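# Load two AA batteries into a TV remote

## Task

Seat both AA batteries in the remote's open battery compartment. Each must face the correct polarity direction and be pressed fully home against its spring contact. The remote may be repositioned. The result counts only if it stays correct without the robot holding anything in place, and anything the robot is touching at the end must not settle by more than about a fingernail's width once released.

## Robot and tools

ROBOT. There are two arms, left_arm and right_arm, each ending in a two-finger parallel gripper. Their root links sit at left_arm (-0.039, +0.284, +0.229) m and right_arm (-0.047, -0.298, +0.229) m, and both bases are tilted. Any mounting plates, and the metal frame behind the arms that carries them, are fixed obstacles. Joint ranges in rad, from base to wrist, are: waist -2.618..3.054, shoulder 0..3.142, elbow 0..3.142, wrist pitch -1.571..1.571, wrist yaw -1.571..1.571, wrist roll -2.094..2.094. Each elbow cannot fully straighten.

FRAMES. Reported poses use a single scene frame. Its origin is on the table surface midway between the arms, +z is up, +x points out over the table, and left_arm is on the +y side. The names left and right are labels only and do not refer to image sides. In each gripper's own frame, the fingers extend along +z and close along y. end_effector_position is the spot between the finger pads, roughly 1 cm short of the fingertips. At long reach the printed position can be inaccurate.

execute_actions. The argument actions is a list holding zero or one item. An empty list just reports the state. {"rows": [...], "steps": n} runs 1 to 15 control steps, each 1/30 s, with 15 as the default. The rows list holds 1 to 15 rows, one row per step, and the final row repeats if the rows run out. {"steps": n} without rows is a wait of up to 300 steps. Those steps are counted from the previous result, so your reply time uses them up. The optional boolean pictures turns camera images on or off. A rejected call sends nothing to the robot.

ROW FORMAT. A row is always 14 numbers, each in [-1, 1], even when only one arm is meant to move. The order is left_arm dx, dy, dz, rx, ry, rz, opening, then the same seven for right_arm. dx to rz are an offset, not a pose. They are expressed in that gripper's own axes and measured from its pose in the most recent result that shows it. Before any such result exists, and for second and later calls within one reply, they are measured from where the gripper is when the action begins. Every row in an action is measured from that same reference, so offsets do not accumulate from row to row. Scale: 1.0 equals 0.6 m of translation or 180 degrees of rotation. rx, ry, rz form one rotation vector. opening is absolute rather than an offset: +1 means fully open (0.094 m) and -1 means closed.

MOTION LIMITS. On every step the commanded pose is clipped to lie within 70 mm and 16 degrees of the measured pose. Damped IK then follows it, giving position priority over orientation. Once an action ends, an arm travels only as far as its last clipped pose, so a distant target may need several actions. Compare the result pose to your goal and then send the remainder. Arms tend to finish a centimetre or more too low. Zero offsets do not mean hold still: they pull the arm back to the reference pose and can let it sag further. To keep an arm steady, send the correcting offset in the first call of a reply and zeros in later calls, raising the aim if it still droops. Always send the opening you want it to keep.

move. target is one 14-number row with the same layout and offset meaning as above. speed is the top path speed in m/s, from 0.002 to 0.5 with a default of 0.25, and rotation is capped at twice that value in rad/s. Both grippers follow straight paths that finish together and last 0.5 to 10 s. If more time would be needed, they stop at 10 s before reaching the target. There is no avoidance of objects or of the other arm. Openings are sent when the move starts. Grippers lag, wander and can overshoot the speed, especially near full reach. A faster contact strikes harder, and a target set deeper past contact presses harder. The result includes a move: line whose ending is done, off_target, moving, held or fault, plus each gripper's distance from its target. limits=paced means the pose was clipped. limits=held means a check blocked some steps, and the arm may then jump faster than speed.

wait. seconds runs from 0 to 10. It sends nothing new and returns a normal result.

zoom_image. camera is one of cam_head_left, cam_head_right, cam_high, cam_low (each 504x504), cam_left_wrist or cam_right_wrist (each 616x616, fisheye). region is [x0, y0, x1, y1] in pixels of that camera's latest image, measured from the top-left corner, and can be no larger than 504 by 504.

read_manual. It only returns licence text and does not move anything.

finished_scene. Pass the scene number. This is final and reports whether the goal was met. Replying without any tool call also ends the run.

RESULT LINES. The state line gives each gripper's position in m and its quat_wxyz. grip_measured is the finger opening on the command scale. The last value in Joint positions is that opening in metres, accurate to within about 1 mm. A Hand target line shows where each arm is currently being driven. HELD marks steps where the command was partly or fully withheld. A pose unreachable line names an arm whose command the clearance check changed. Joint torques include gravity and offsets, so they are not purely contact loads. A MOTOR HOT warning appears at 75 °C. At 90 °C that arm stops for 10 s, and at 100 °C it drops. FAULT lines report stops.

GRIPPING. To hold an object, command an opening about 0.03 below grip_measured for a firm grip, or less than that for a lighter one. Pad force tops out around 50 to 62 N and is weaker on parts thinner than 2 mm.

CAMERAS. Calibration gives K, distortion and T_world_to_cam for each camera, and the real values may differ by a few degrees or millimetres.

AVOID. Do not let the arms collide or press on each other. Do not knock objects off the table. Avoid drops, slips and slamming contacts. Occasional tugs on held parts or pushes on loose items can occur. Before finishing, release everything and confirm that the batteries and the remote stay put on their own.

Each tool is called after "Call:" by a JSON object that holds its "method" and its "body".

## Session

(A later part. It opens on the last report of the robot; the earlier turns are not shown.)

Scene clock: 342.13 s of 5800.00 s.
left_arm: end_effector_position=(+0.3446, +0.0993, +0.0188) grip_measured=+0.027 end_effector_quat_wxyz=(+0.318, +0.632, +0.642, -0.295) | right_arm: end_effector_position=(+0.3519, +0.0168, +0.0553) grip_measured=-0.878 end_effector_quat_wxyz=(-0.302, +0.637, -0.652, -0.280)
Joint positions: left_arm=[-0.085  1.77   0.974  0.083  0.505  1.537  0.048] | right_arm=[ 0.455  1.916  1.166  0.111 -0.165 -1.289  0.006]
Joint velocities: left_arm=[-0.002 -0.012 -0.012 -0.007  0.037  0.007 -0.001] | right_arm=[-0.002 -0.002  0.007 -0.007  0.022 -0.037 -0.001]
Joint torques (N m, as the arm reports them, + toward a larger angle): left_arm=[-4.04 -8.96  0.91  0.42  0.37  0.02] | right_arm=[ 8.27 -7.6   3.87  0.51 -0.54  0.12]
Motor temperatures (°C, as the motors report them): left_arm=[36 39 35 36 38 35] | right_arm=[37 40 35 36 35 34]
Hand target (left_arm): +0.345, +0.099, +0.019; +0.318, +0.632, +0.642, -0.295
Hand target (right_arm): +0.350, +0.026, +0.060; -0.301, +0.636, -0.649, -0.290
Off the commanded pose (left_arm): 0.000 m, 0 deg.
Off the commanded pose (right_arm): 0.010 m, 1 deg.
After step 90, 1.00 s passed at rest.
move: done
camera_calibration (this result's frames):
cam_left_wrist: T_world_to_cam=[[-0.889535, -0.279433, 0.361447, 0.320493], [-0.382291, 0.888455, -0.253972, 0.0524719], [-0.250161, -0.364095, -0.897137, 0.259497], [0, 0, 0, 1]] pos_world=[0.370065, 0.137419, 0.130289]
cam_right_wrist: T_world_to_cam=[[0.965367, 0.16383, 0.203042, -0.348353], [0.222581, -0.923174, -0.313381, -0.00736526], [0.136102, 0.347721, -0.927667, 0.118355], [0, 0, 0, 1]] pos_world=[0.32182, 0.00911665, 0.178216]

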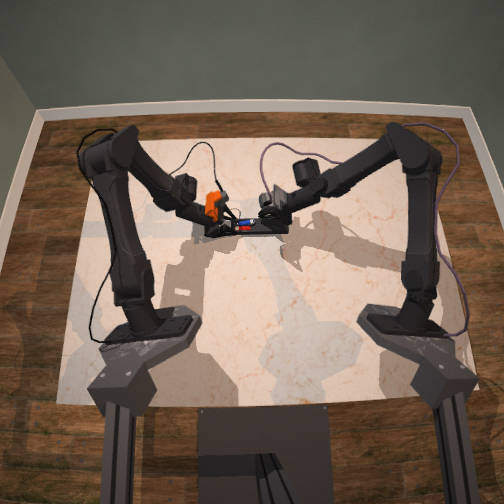

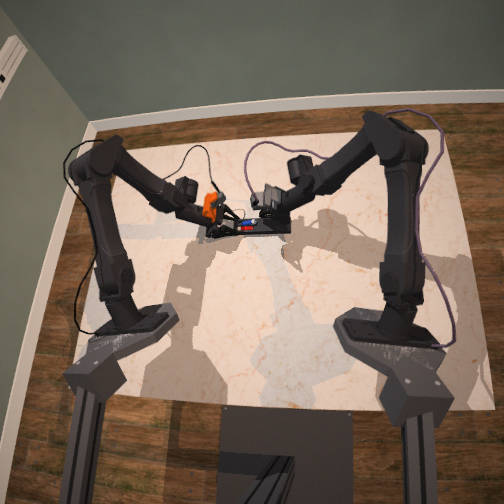

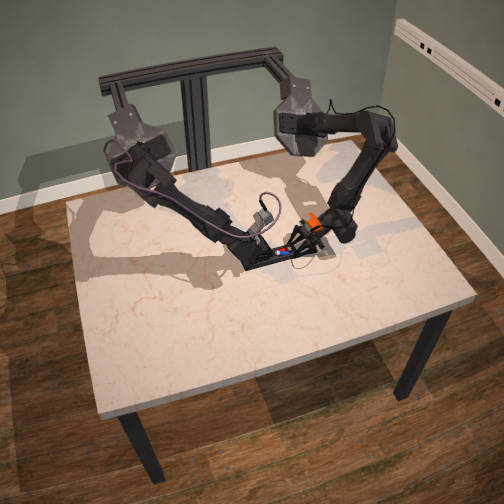

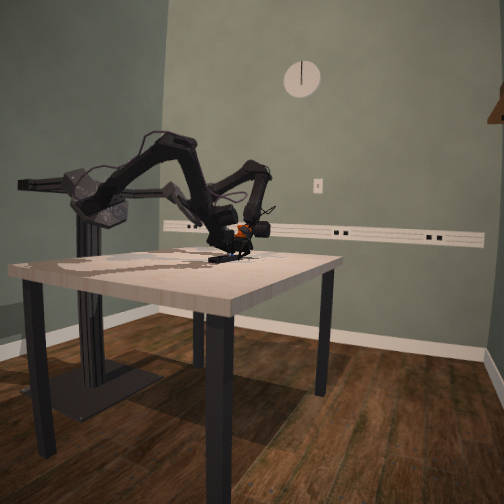

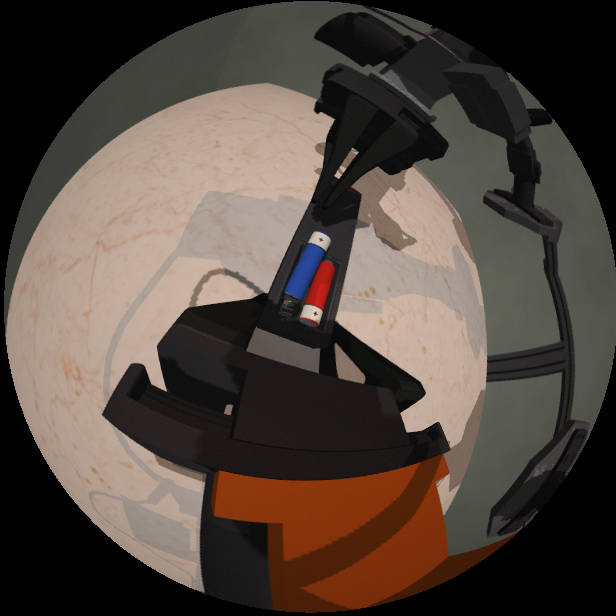

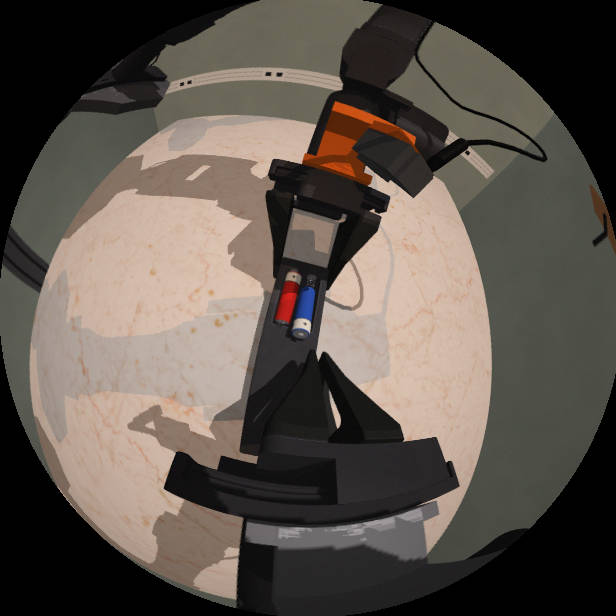

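Call:
{"method": "move", "body": {"target": [0,0,0,0,0,0,-0.03,-0.004,0.018,0.022,-0.012,0,0,-0.88], "speed": 0.03}}

Call:
{"method": "zoom_image", "body": {"camera": "cam_right_wrist", "region": [250,230,400,380]}}

Call:
{"method": "zoom_image", "body": {"camera": "cam_left_wrist", "region": [250,170,400,320]}}

Scene clock: 347.03 s of 5800.00 s.
left_arm: end_effector_position=(+0.3446, +0.0993, +0.0188) grip_measured=+0.027 end_effector_quat_wxyz=(+0.318, +0.632, +0.642, -0.295) | right_arm: end_effector_position=(+0.3370, +0.0199, +0.0430) grip_measured=-0.878 end_effector_quat_wxyz=(-0.282, +0.643, -0.651, -0.288)
Joint positions: left_arm=[-0.085  1.77   0.974  0.083  0.505  1.537  0.048] | right_arm=[ 0.455  1.952  1.168  0.102 -0.159 -1.288  0.006]
Joint velocities: left_arm=[ 0.007 -0.012  0.012 -0.037 -0.022  0.007 -0.001] | right_arm=[-0.012  0.017  0.046 -0.037 -0.051 -0.066 -0.   ]
Joint torques (N m, as the arm reports them, + toward a larger angle): left_arm=[-4.04 -8.96  0.88  0.42  0.38  0.01] | right_arm=[ 7.94 -7.8   3.75  0.51 -0.5   0.01]
Motor temperatures (°C, as the motors report them): left_arm=[36 39 35 36 38 35] | right_arm=[37 40 35 36 35 34]
Hand target (left_arm): +0.345, +0.099, +0.019; +0.318, +0.632, +0.642, -0.295
Hand target (right_arm): +0.342, +0.028, +0.048; -0.289, +0.643, -0.647, -0.292
Off the commanded pose (left_arm): 0.000 m, 0 deg.
Off the commanded pose (right_arm): 0.011 m, 1 deg.
After step 90, 1.07 s passed at rest.
move: off_target (right_arm)
camera_calibration (this result's frames):
cam_left_wrist: T_world_to_cam=[[-0.889535, -0.279433, 0.361447, 0.320493], [-0.382291, 0.888455, -0.253972, 0.0524719], [-0.250161, -0.364095, -0.897137, 0.259497], [0, 0, 0, 1]] pos_world=[0.370065, 0.137419, 0.130289]
cam_right_wrist: T_world_to_cam=[[0.967139, 0.190365, 0.168534, -0.331577], [0.234805, -0.92299, -0.304886, -0.00953318], [0.0975156, 0.33444, -0.937358, 0.121601], [0, 0, 0, 1]] pos_world=[0.311062, 0.0136535, 0.166959]

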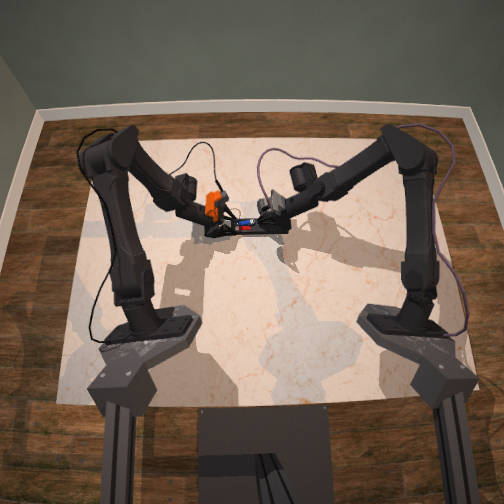

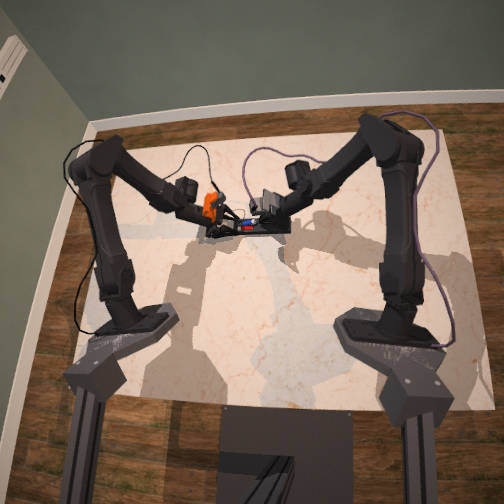

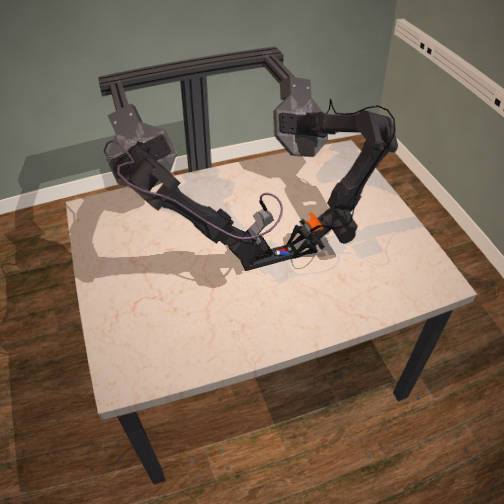

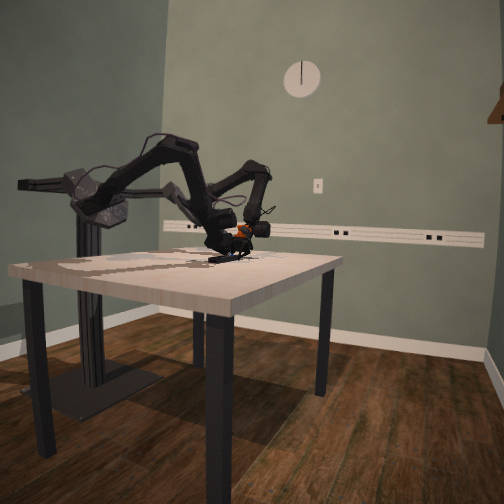

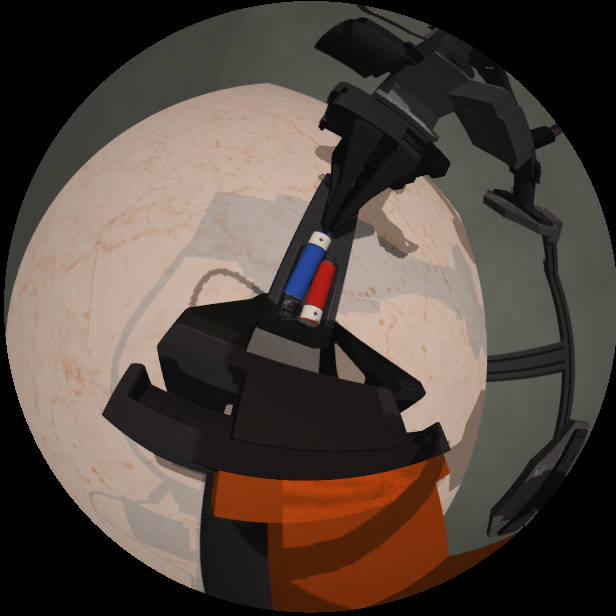

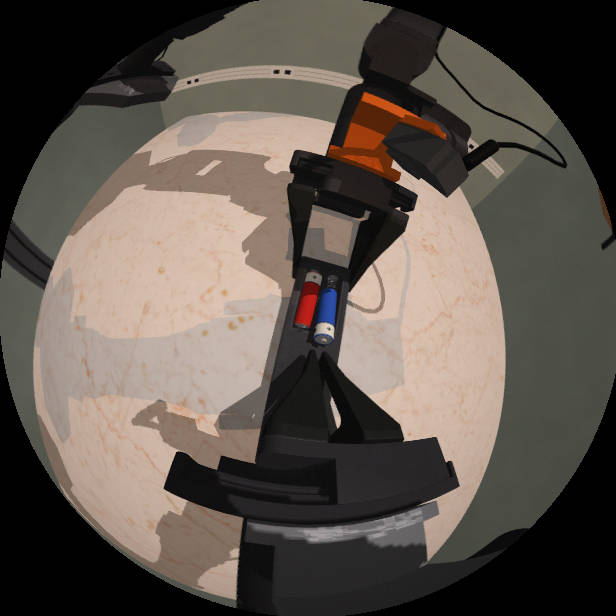

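Region (250, 230, 400, 380) of cam_right_wrist's 616x616 image, scaled by 3.360, with more detail than that image has.

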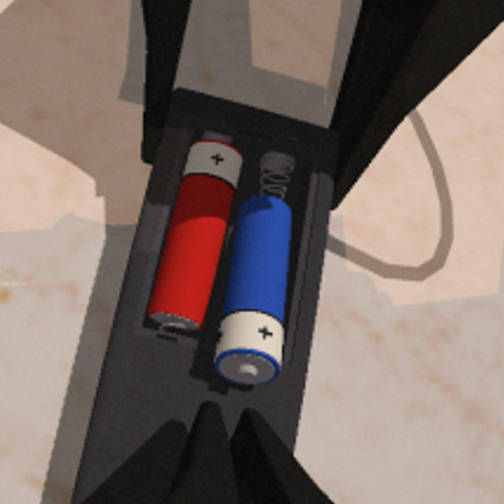

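Region (250, 170, 400, 320) of cam_left_wrist's 616x616 image, scaled by 3.360, with more detail than that image has.

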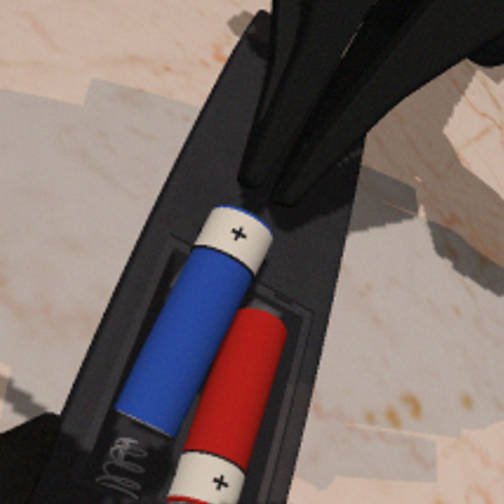

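Call:
{"method": "move", "body": {"target": [0,0,0,0,0,0,-0.03,-0.018,-0.006,0,0.006,-0.019,0,-0.88], "speed": 0.03}}

Call:
{"method": "zoom_image", "body": {"camera": "cam_right_wrist", "region": [250,230,400,380]}}

Call:
{"method": "zoom_image", "body": {"camera": "cam_left_wrist", "region": [250,170,400,320]}}

Scene clock: 351.00 s of 5800.00 s.
left_arm: end_effector_position=(+0.3448, +0.0993, +0.0189) grip_measured=+0.027 end_effector_quat_wxyz=(+0.318, +0.632, +0.642, -0.295) | right_arm: end_effector_position=(+0.3489, +0.0230, +0.0475) grip_measured=-0.878 end_effector_quat_wxyz=(-0.305, +0.634, -0.650, -0.285)
Joint positions: left_arm=[-0.085  1.77   0.974  0.083  0.505  1.537  0.048] | right_arm=[ 0.451  1.952  1.176  0.14  -0.182 -1.288  0.006]
Joint velocities: left_arm=[ 0.002 -0.007  0.002 -0.11  -0.037  0.022 -0.001] | right_arm=[ 0.012  0.012 -0.022 -0.007 -0.007 -0.022  0.   ]
Joint torques (N m, as the arm reports them, + toward a larger angle): left_arm=[-4.04 -8.95  0.9   0.42  0.37  0.01] | right_arm=[ 7.09 -8.77  1.4   0.67 -0.75  0.05]
Motor temperatures (°C, as the motors report them): left_arm=[36 39 35 36 38 35] | right_arm=[37 40 35 36 35 34]
Hand target (left_arm): +0.345, +0.099, +0.019; +0.318, +0.632, +0.642, -0.295
Hand target (right_arm): +0.341, +0.027, +0.051; -0.307, +0.631, -0.645, -0.301
Off the commanded pose (left_arm): 0.000 m, 0 deg.
Off the commanded pose (right_arm): 0.010 m, 2 deg.
move: done
camera_calibration (this result's frames):
cam_left_wrist: T_world_to_cam=[[-0.889622, -0.279561, 0.361135, 0.320695], [-0.382331, 0.888398, -0.254112, 0.0525628], [-0.249792, -0.364137, -0.897223, 0.259443], [0, 0, 0, 1]] pos_world=[0.370201, 0.13743, 0.130321]
cam_right_wrist: T_world_to_cam=[[0.966046, 0.161068, 0.20202, -0.34492], [0.221581, -0.918612, -0.327191, -0.00252096], [0.132878, 0.360846, -0.923111, 0.110005], [0, 0, 0, 1]] pos_world=[0.31915, 0.0135449, 0.170402]

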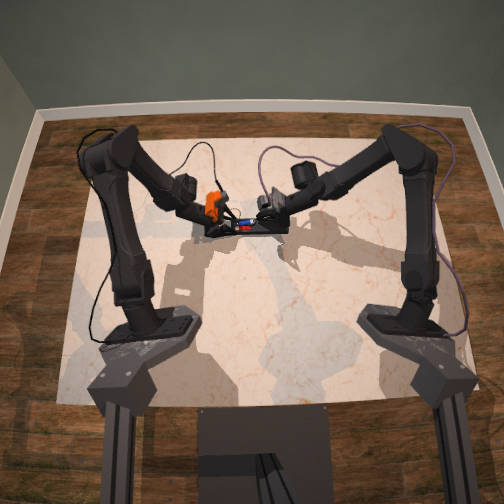

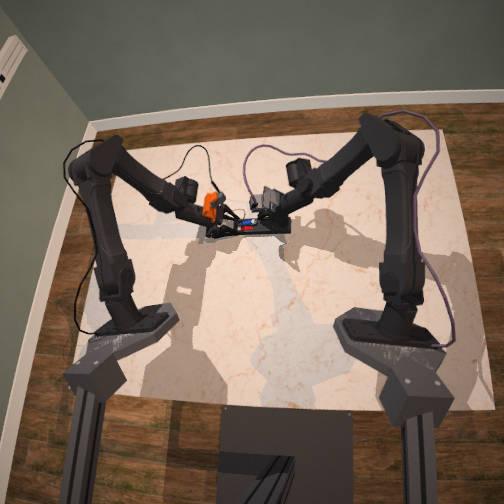

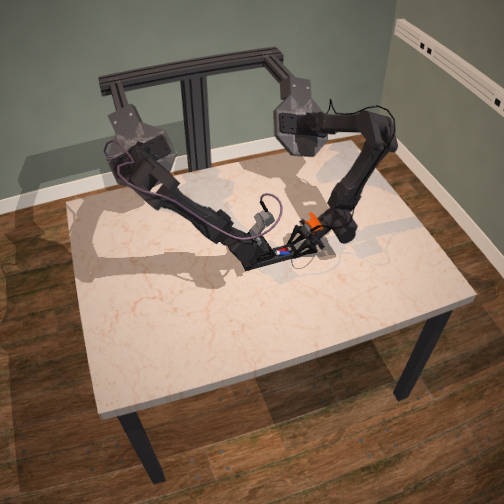

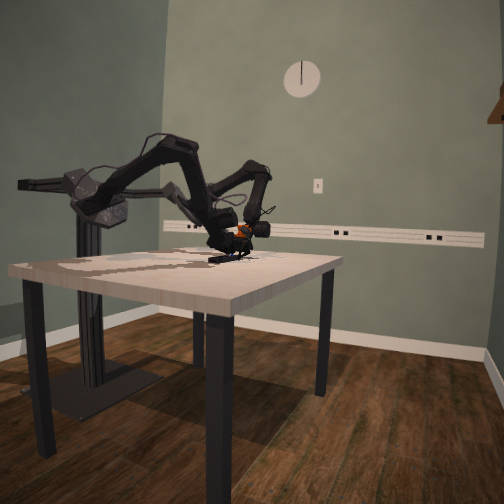

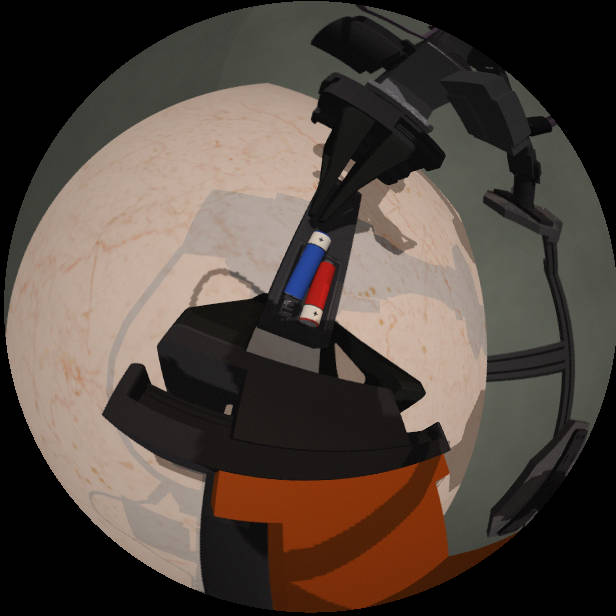

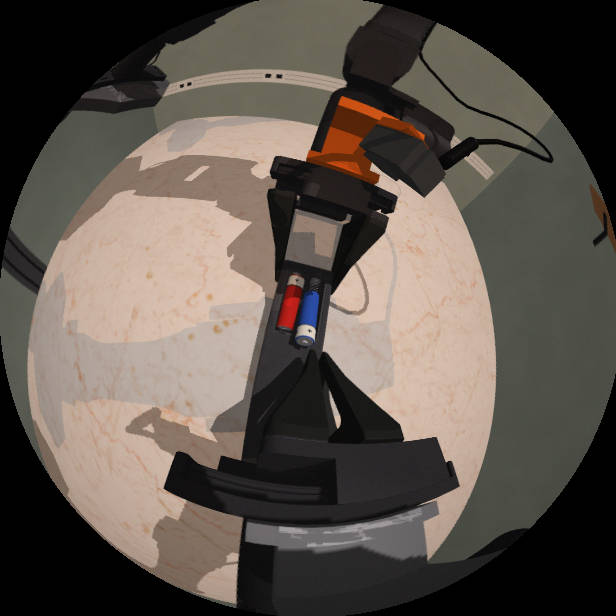

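Region (250, 230, 400, 380) of cam_right_wrist's 616x616 image, scaled by 3.360, with more detail than that image has.

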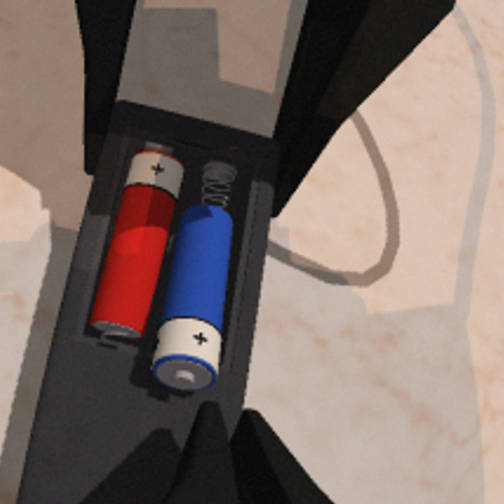

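Region (250, 170, 400, 320) of cam_left_wrist's 616x616 image, scaled by 3.360, with more detail than that image has.

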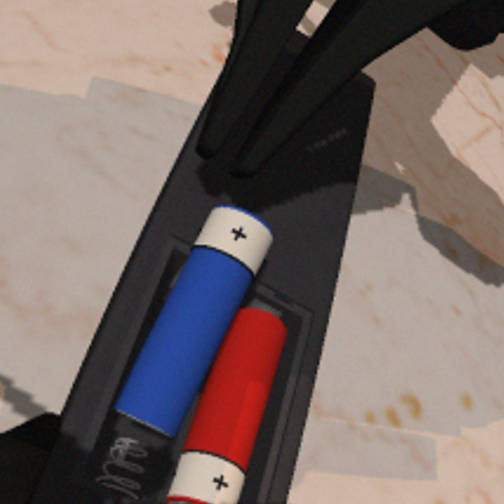

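Call:
{"method": "move", "body": {"target": [0,0,0,0,0,0,-0.03,-0.012,0.014,0,-0.013,-0.013,0,-0.88], "speed": 0.03}}

Call:
{"method": "zoom_image", "body": {"camera": "cam_right_wrist", "region": [250,230,400,380]}}

Call:
{"method": "zoom_image", "body": {"camera": "cam_left_wrist", "region": [250,170,400,320]}}

Scene clock: 354.20 s of 5800.00 s.
left_arm: end_effector_position=(+0.3448, +0.0993, +0.0189) grip_measured=+0.027 end_effector_quat_wxyz=(+0.318, +0.632, +0.642, -0.295) | right_arm: end_effector_position=(+0.3442, +0.0231, +0.0479) grip_measured=-0.878 end_effector_quat_wxyz=(-0.301, +0.634, -0.647, -0.297)
Joint positions: left_arm=[-0.085  1.77   0.974  0.083  0.505  1.537  0.048] | right_arm=[ 0.447  1.952  1.176  0.121 -0.203 -1.288  0.006]
Joint velocities: left_arm=[-0.002  0.002  0.007 -0.051 -0.037  0.007  0.   ] | right_arm=[ 0.007  0.007 -0.002 -0.037 -0.022 -0.037  0.001]
Joint torques (N m, as the arm reports them, + toward a larger angle): left_arm=[-4.04 -8.96  0.9   0.42  0.38  0.01] | right_arm=[ 7.08 -8.68  2.63  0.49 -0.82 -0.06]
Motor temperatures (°C, as the motors report them): left_arm=[36 40 35 36 38 35] | right_arm=[37 40 35 36 35 34]
Hand target (left_arm): +0.345, +0.099, +0.019; +0.318, +0.632, +0.642, -0.295
Hand target (right_arm): +0.340, +0.028, +0.053; -0.305, +0.635, -0.638, -0.311
Off the commanded pose (left_arm): 0.000 m, 0 deg.
Off the commanded pose (right_arm): 0.008 m, 2 deg.
move: done
camera_calibration (this result's frames):
cam_left_wrist: T_world_to_cam=[[-0.889622, -0.279561, 0.361135, 0.320695], [-0.382331, 0.888398, -0.254112, 0.0525628], [-0.249792, -0.364137, -0.897223, 0.259443], [0, 0, 0, 1]] pos_world=[0.370201, 0.13743, 0.130321]
cam_right_wrist: T_world_to_cam=[[0.967424, 0.171158, 0.186535, -0.340455], [0.227287, -0.911717, -0.342218, -0.00267126], [0.111493, 0.373467, -0.920919, 0.117911], [0, 0, 0, 1]] pos_world=[0.316825, 0.0118004, 0.171179]

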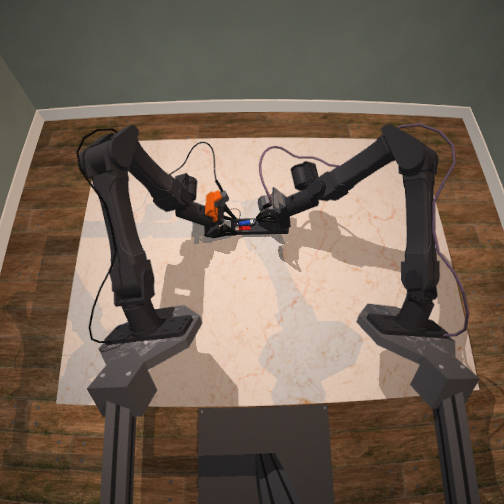

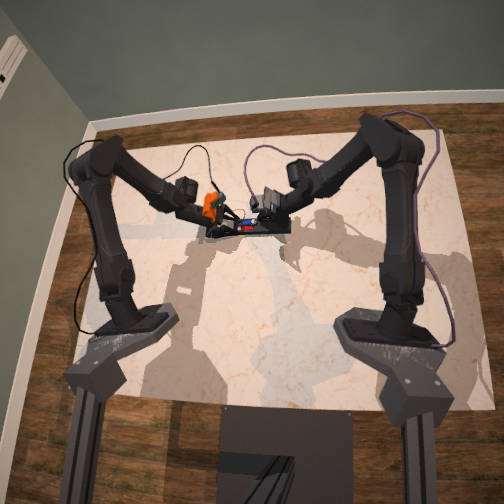

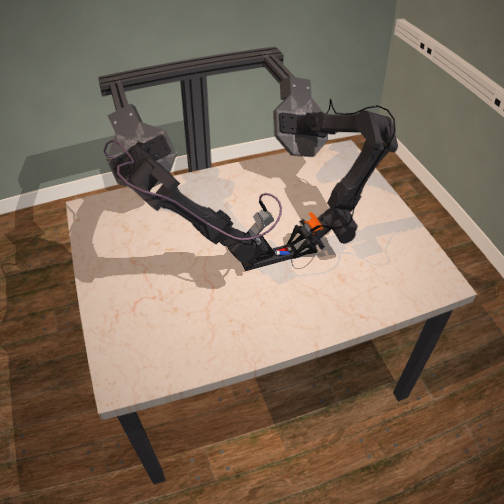

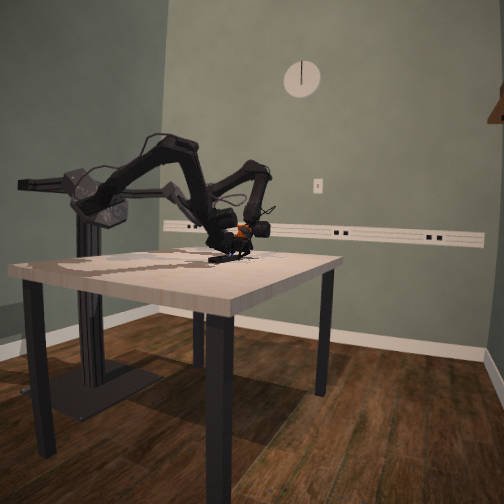

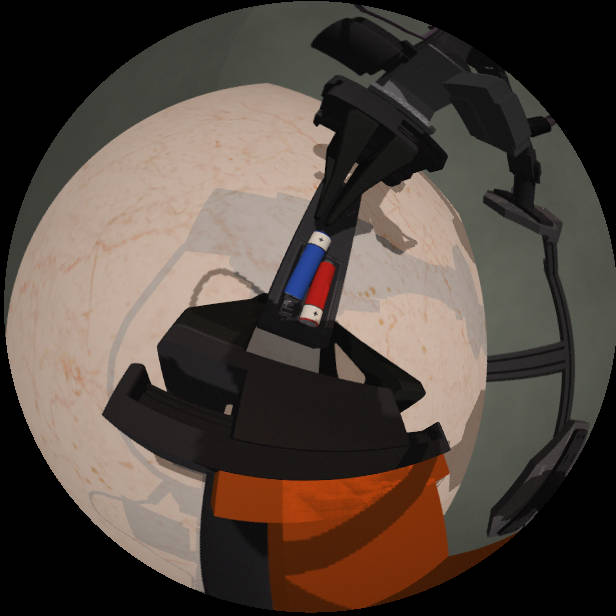

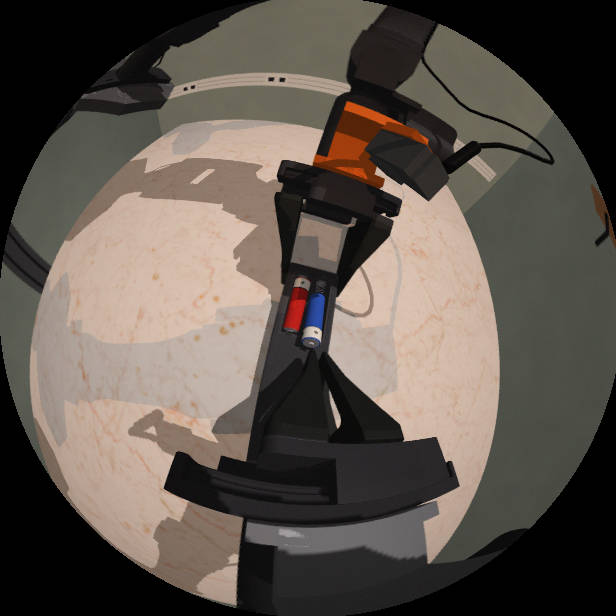

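Region (250, 230, 400, 380) of cam_right_wrist's 616x616 image, scaled by 3.360, with more detail than that image has.

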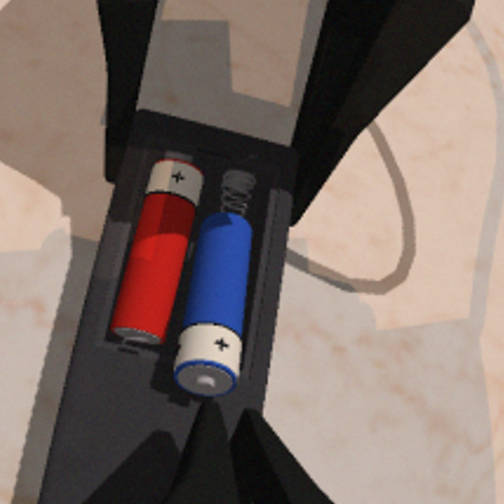

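Region (250, 170, 400, 320) of cam_left_wrist's 616x616 image, scaled by 3.360, with more detail than that image has.

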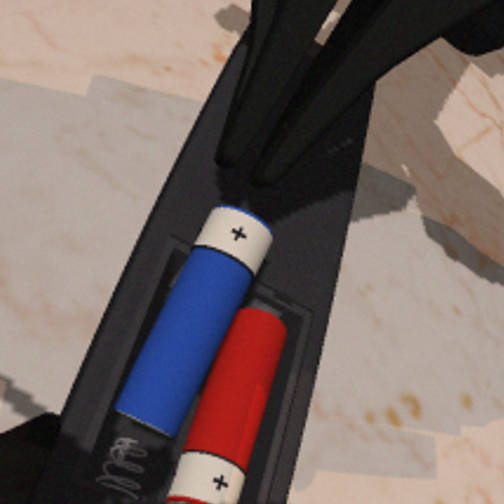

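Call:
{"method": "move", "body": {"target": [0,0,0,0,0,0,-0.03,-0.019,0.002,0.02,0,-0.006,0,-0.88], "speed": 0.02}}

Call:
{"method": "zoom_image", "body": {"camera": "cam_right_wrist", "region": [250,230,400,380]}}

Call:
{"method": "zoom_image", "body": {"camera": "cam_left_wrist", "region": [250,170,400,320]}}

Scene clock: 357.60 s of 5800.00 s.
left_arm: end_effector_position=(+0.3448, +0.0993, +0.0189) grip_measured=+0.027 end_effector_quat_wxyz=(+0.318, +0.632, +0.642, -0.295) | right_arm: end_effector_position=(+0.3367, +0.0278, +0.0420) grip_measured=-0.878 end_effector_quat_wxyz=(-0.295, +0.636, -0.647, -0.299)
Joint positions: left_arm=[-0.085  1.77   0.974  0.083  0.505  1.537  0.048] | right_arm=[ 0.453  1.977  1.176  0.134 -0.196 -1.284  0.006]
Joint velocities: left_arm=[-0.012 -0.017  0.022 -0.051  0.007 -0.066  0.001] | right_arm=[ 0.002 -0.007 -0.007 -0.037  0.007  0.051  0.002]
Joint torques (N m, as the arm reports them, + toward a larger angle): left_arm=[-4.05 -8.95  0.89  0.42  0.37  0.01] | right_arm=[ 8.59 -7.71  4.13  0.64 -0.52  0.1 ]
Motor temperatures (°C, as the motors report them): left_arm=[36 40 35 36 38 35] | right_arm=[37 40 35 36 35 34]
Hand target (left_arm): +0.345, +0.099, +0.019; +0.318, +0.632, +0.642, -0.295
Hand target (right_arm): +0.343, +0.039, +0.049; -0.307, +0.631, -0.644, -0.303
Off the commanded pose (left_arm): 0.000 m, 0 deg.
Off the commanded pose (right_arm): 0.015 m, 2 deg.
move: off_target (right_arm)
camera_calibration (this result's frames):
cam_left_wrist: T_world_to_cam=[[-0.889622, -0.279561, 0.361135, 0.320695], [-0.382331, 0.888398, -0.254112, 0.0525628], [-0.249792, -0.364137, -0.897223, 0.259443], [0, 0, 0, 1]] pos_world=[0.370201, 0.13743, 0.130321]
cam_right_wrist: T_world_to_cam=[[0.967973, 0.178933, 0.1761, -0.332929], [0.230355, -0.911924, -0.339604, 0.00017765], [0.0998233, 0.369293, -0.923936, 0.115739], [0, 0, 0, 1]] pos_world=[0.310672, 0.0169923, 0.165624]

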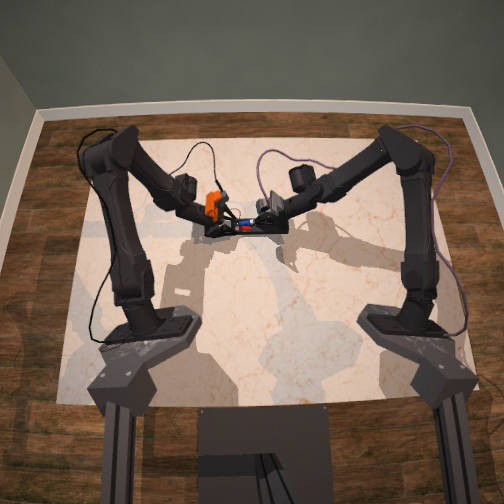

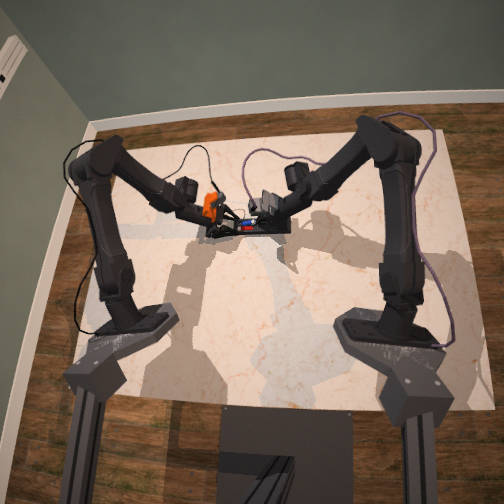

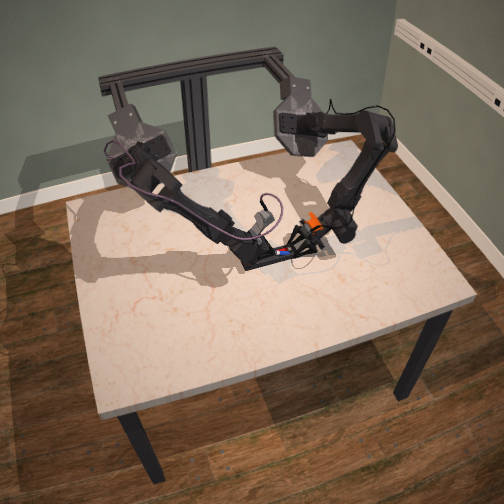

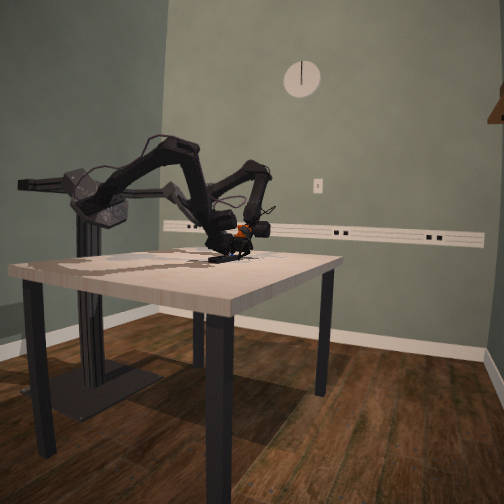

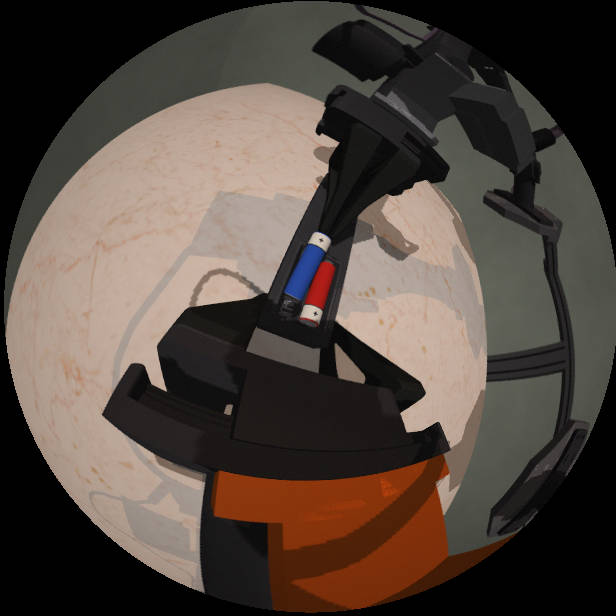

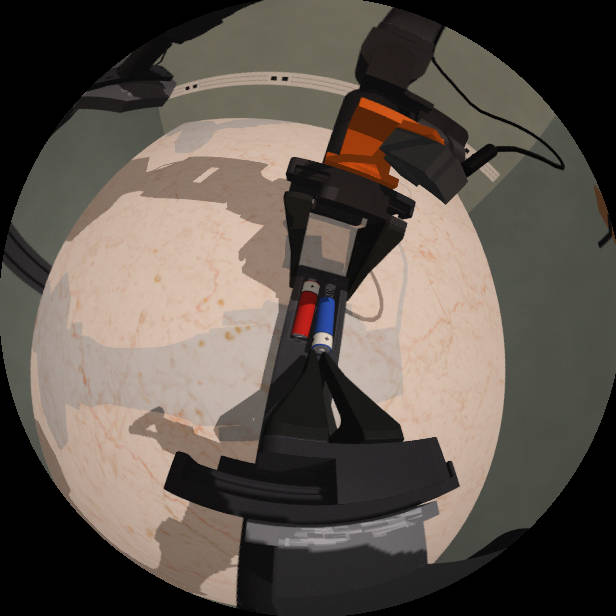

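Region (250, 230, 400, 380) of cam_right_wrist's 616x616 image, scaled by 3.360, with more detail than that image has.

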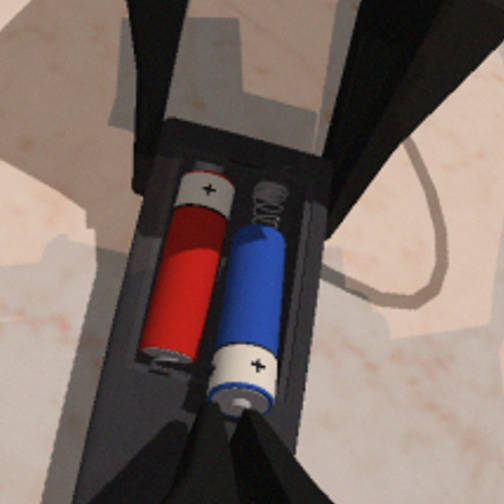

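Region (250, 170, 400, 320) of cam_left_wrist's 616x616 image, scaled by 3.360, with more detail than that image has.

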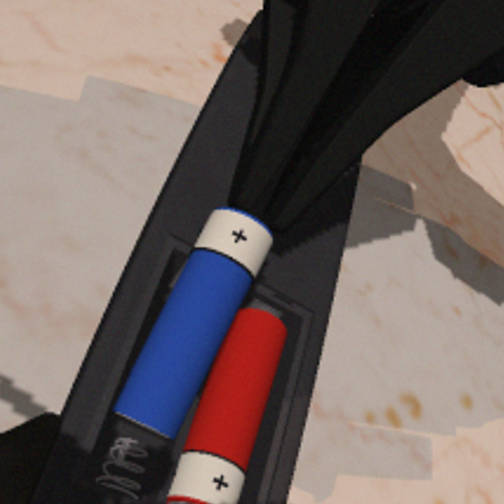

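Call:
{"method": "execute_actions", "body": {"actions": [{"rows":[[0,0,0,0,0,0,-0.03,-0.022,-0.011,0.007,0.006,-0.008,0,-0.88],[0,0,0,0,0,0,-0.03,-0.023,-0.011,0.008,0.006,-0.008,0,-0.88],[0,0,0,0,0,0,-0.03,-0.024,-0.012,0.009,0.006,-0.008,0,-0.88],[0,0,0,0,0,0,-0.03,-0.025,-0.012,0.010,0.006,-0.008,0,-0.88],[0,0,0,0,0,0,-0.03,-0.026,-0.012,0.011,0.006,-0.008,0,-0.88],[0,0,0,0,0,0,-0.03,-0.027,-0.012,0.012,0.006,-0.008,0,-0.88],[0,0,0,0,0,0,-0.03,-0.028,-0.012,0.013,0.006,-0.008,0,-0.88],[0,0,0,0,0,0,-0.03,-0.029,-0.012,0.014,0.006,-0.008,0,-0.88],[0,0,0,0,0,0,-0.03,-0.030,-0.012,0.015,0.006,-0.008,0,-0.88],[0,0,0,0,0,0,-0.03,-0.031,-0.012,0.016,0.006,-0.008,0,-0.88]],"steps":15}]}}

Call:
{"method": "zoom_image", "body": {"camera": "cam_right_wrist", "region": [250,230,400,380]}}

Call:
{"method": "zoom_image", "body": {"camera": "cam_left_wrist", "region": [250,170,400,320]}}

Scene clock: 362.67 s of 5800.00 s.
left_arm: end_effector_position=(+0.3448, +0.0993, +0.0189) grip_measured=+0.027 end_effector_quat_wxyz=(+0.318, +0.632, +0.642, -0.295) | right_arm: end_effector_position=(+0.3418, +0.0356, +0.0442) grip_measured=-0.878 end_effector_quat_wxyz=(-0.301, +0.633, -0.649, -0.296)
Joint positions: left_arm=[-0.085  1.77   0.974  0.083  0.505  1.537  0.048] | right_arm=[ 0.468  1.992  1.196  0.146 -0.183 -1.271  0.006]
Joint velocities: left_arm=[ 0.002  0.012 -0.007  0.037  0.022 -0.051  0.001] | right_arm=[-0.012 -0.007 -0.002  0.051  0.007 -0.022  0.   ]
Joint torques (N m, as the arm reports them, + toward a larger angle): left_arm=[-4.04 -8.96  0.9   0.42  0.37  0.01] | right_arm=[ 8.68 -7.48  3.79  0.66 -0.53  0.09]
Motor temperatures (°C, as the motors report them): left_arm=[36 40 35 36 38 35] | right_arm=[38 40 35 36 35 34]
Hand target (left_arm): +0.345, +0.099, +0.019; +0.318, +0.632, +0.642, -0.295
Hand target (right_arm): +0.344, +0.047, +0.050; -0.309, +0.629, -0.646, -0.302
Off the commanded pose (left_arm): 0.000 m, 0 deg.
Off the commanded pose (right_arm): 0.013 m, 1 deg.
Steps of this call (steps 1 to 90: nothing new was sent; then 1.57 s passed at rest; steps 91 to 105: all 15 steps of this action). Readings (end_effector_position):
91: left_arm (+0.3448, +0.0993, +0.0189) | right_arm (+0.3372, +0.0279, +0.0421)
92: left_arm (+0.3446, +0.0993, +0.0188) | right_arm (+0.3377, +0.0279, +0.0421)
94: left_arm (+0.3446, +0.0993, +0.0188) | right_arm (+0.3385, +0.0280, +0.0422)
98: left_arm (+0.3448, +0.0993, +0.0189) | right_arm (+0.3409, +0.0313, +0.0432)
105: the state above
camera_calibration (this result's frames):
cam_left_wrist: T_world_to_cam=[[-0.889622, -0.279561, 0.361135, 0.320695], [-0.382331, 0.888398, -0.254112, 0.0525628], [-0.249792, -0.364137, -0.897223, 0.259443], [0, 0, 0, 1]] pos_world=[0.370201, 0.13743, 0.130321]
cam_right_wrist: T_world_to_cam=[[0.968196, 0.166595, 0.186661, -0.339689], [0.222824, -0.913454, -0.340517, 0.00956377], [0.113778, 0.37128, -0.921524, 0.109411], [0, 0, 0, 1]] pos_world=[0.314306, 0.0247044, 0.167488]

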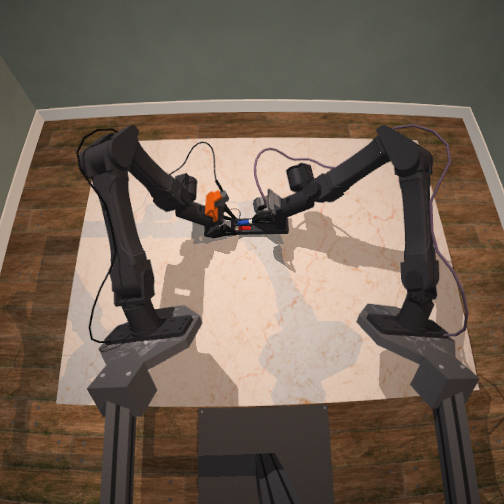

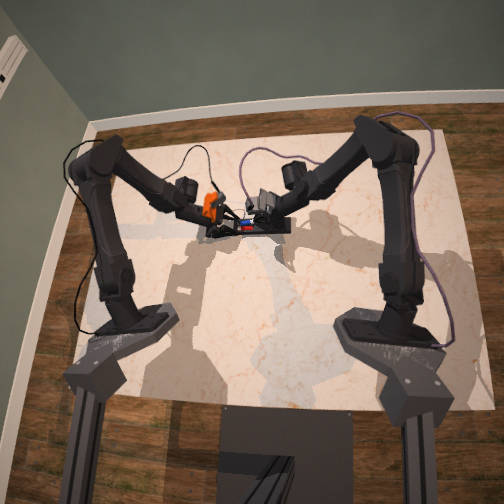

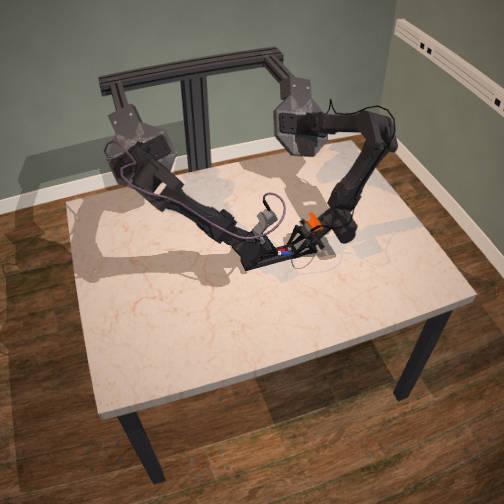

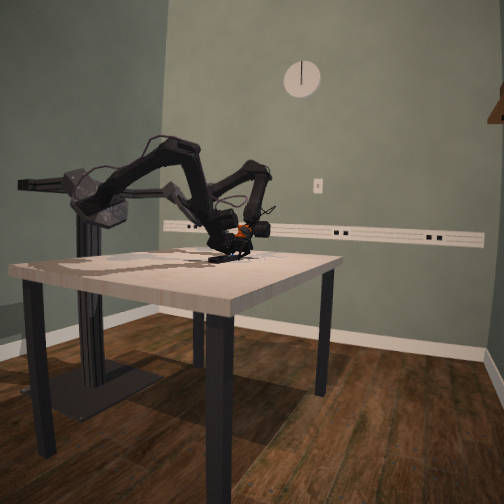

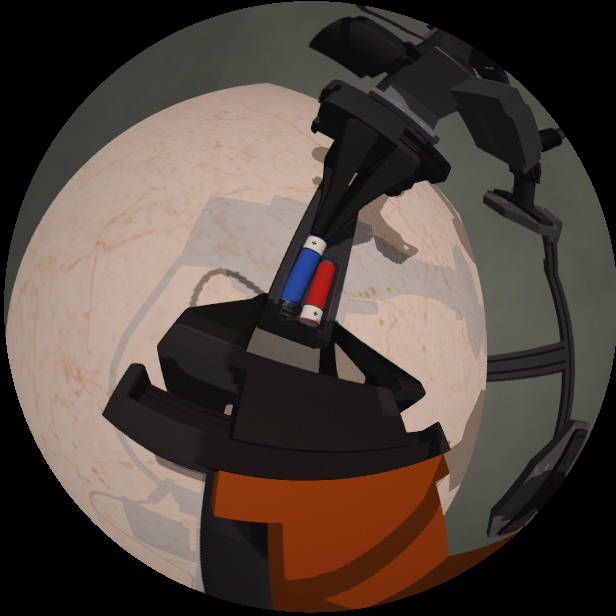

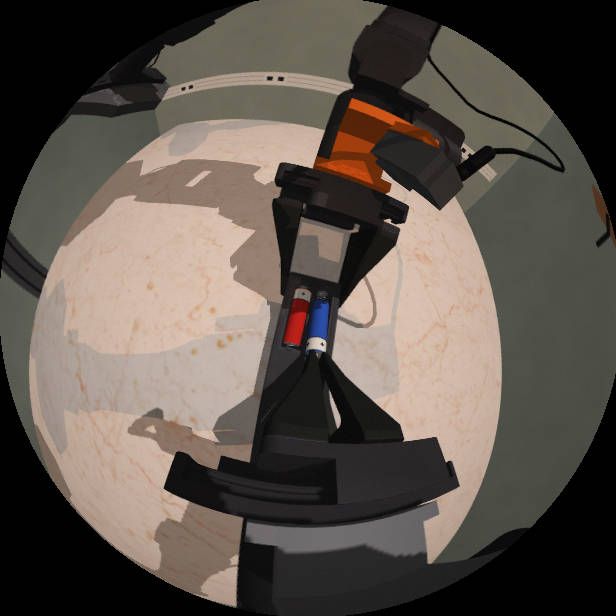

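Region (250, 230, 400, 380) of cam_right_wrist's 616x616 image, scaled by 3.360, with more detail than that image has.

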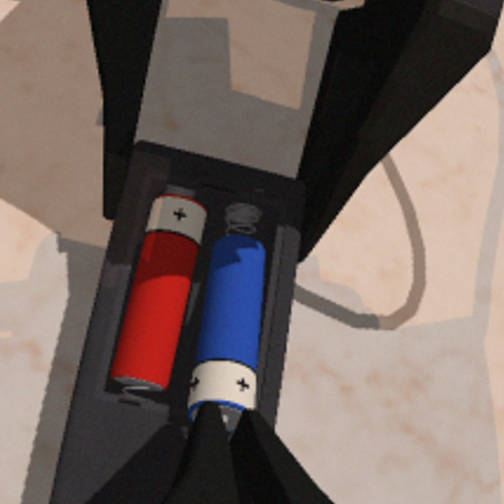

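Region (250, 170, 400, 320) of cam_left_wrist's 616x616 image, scaled by 3.360, with more detail than that image has.

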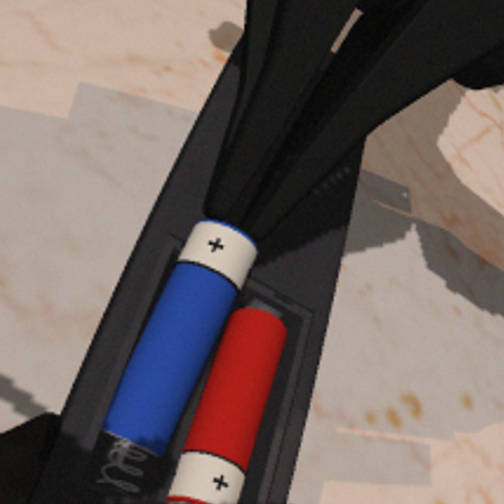

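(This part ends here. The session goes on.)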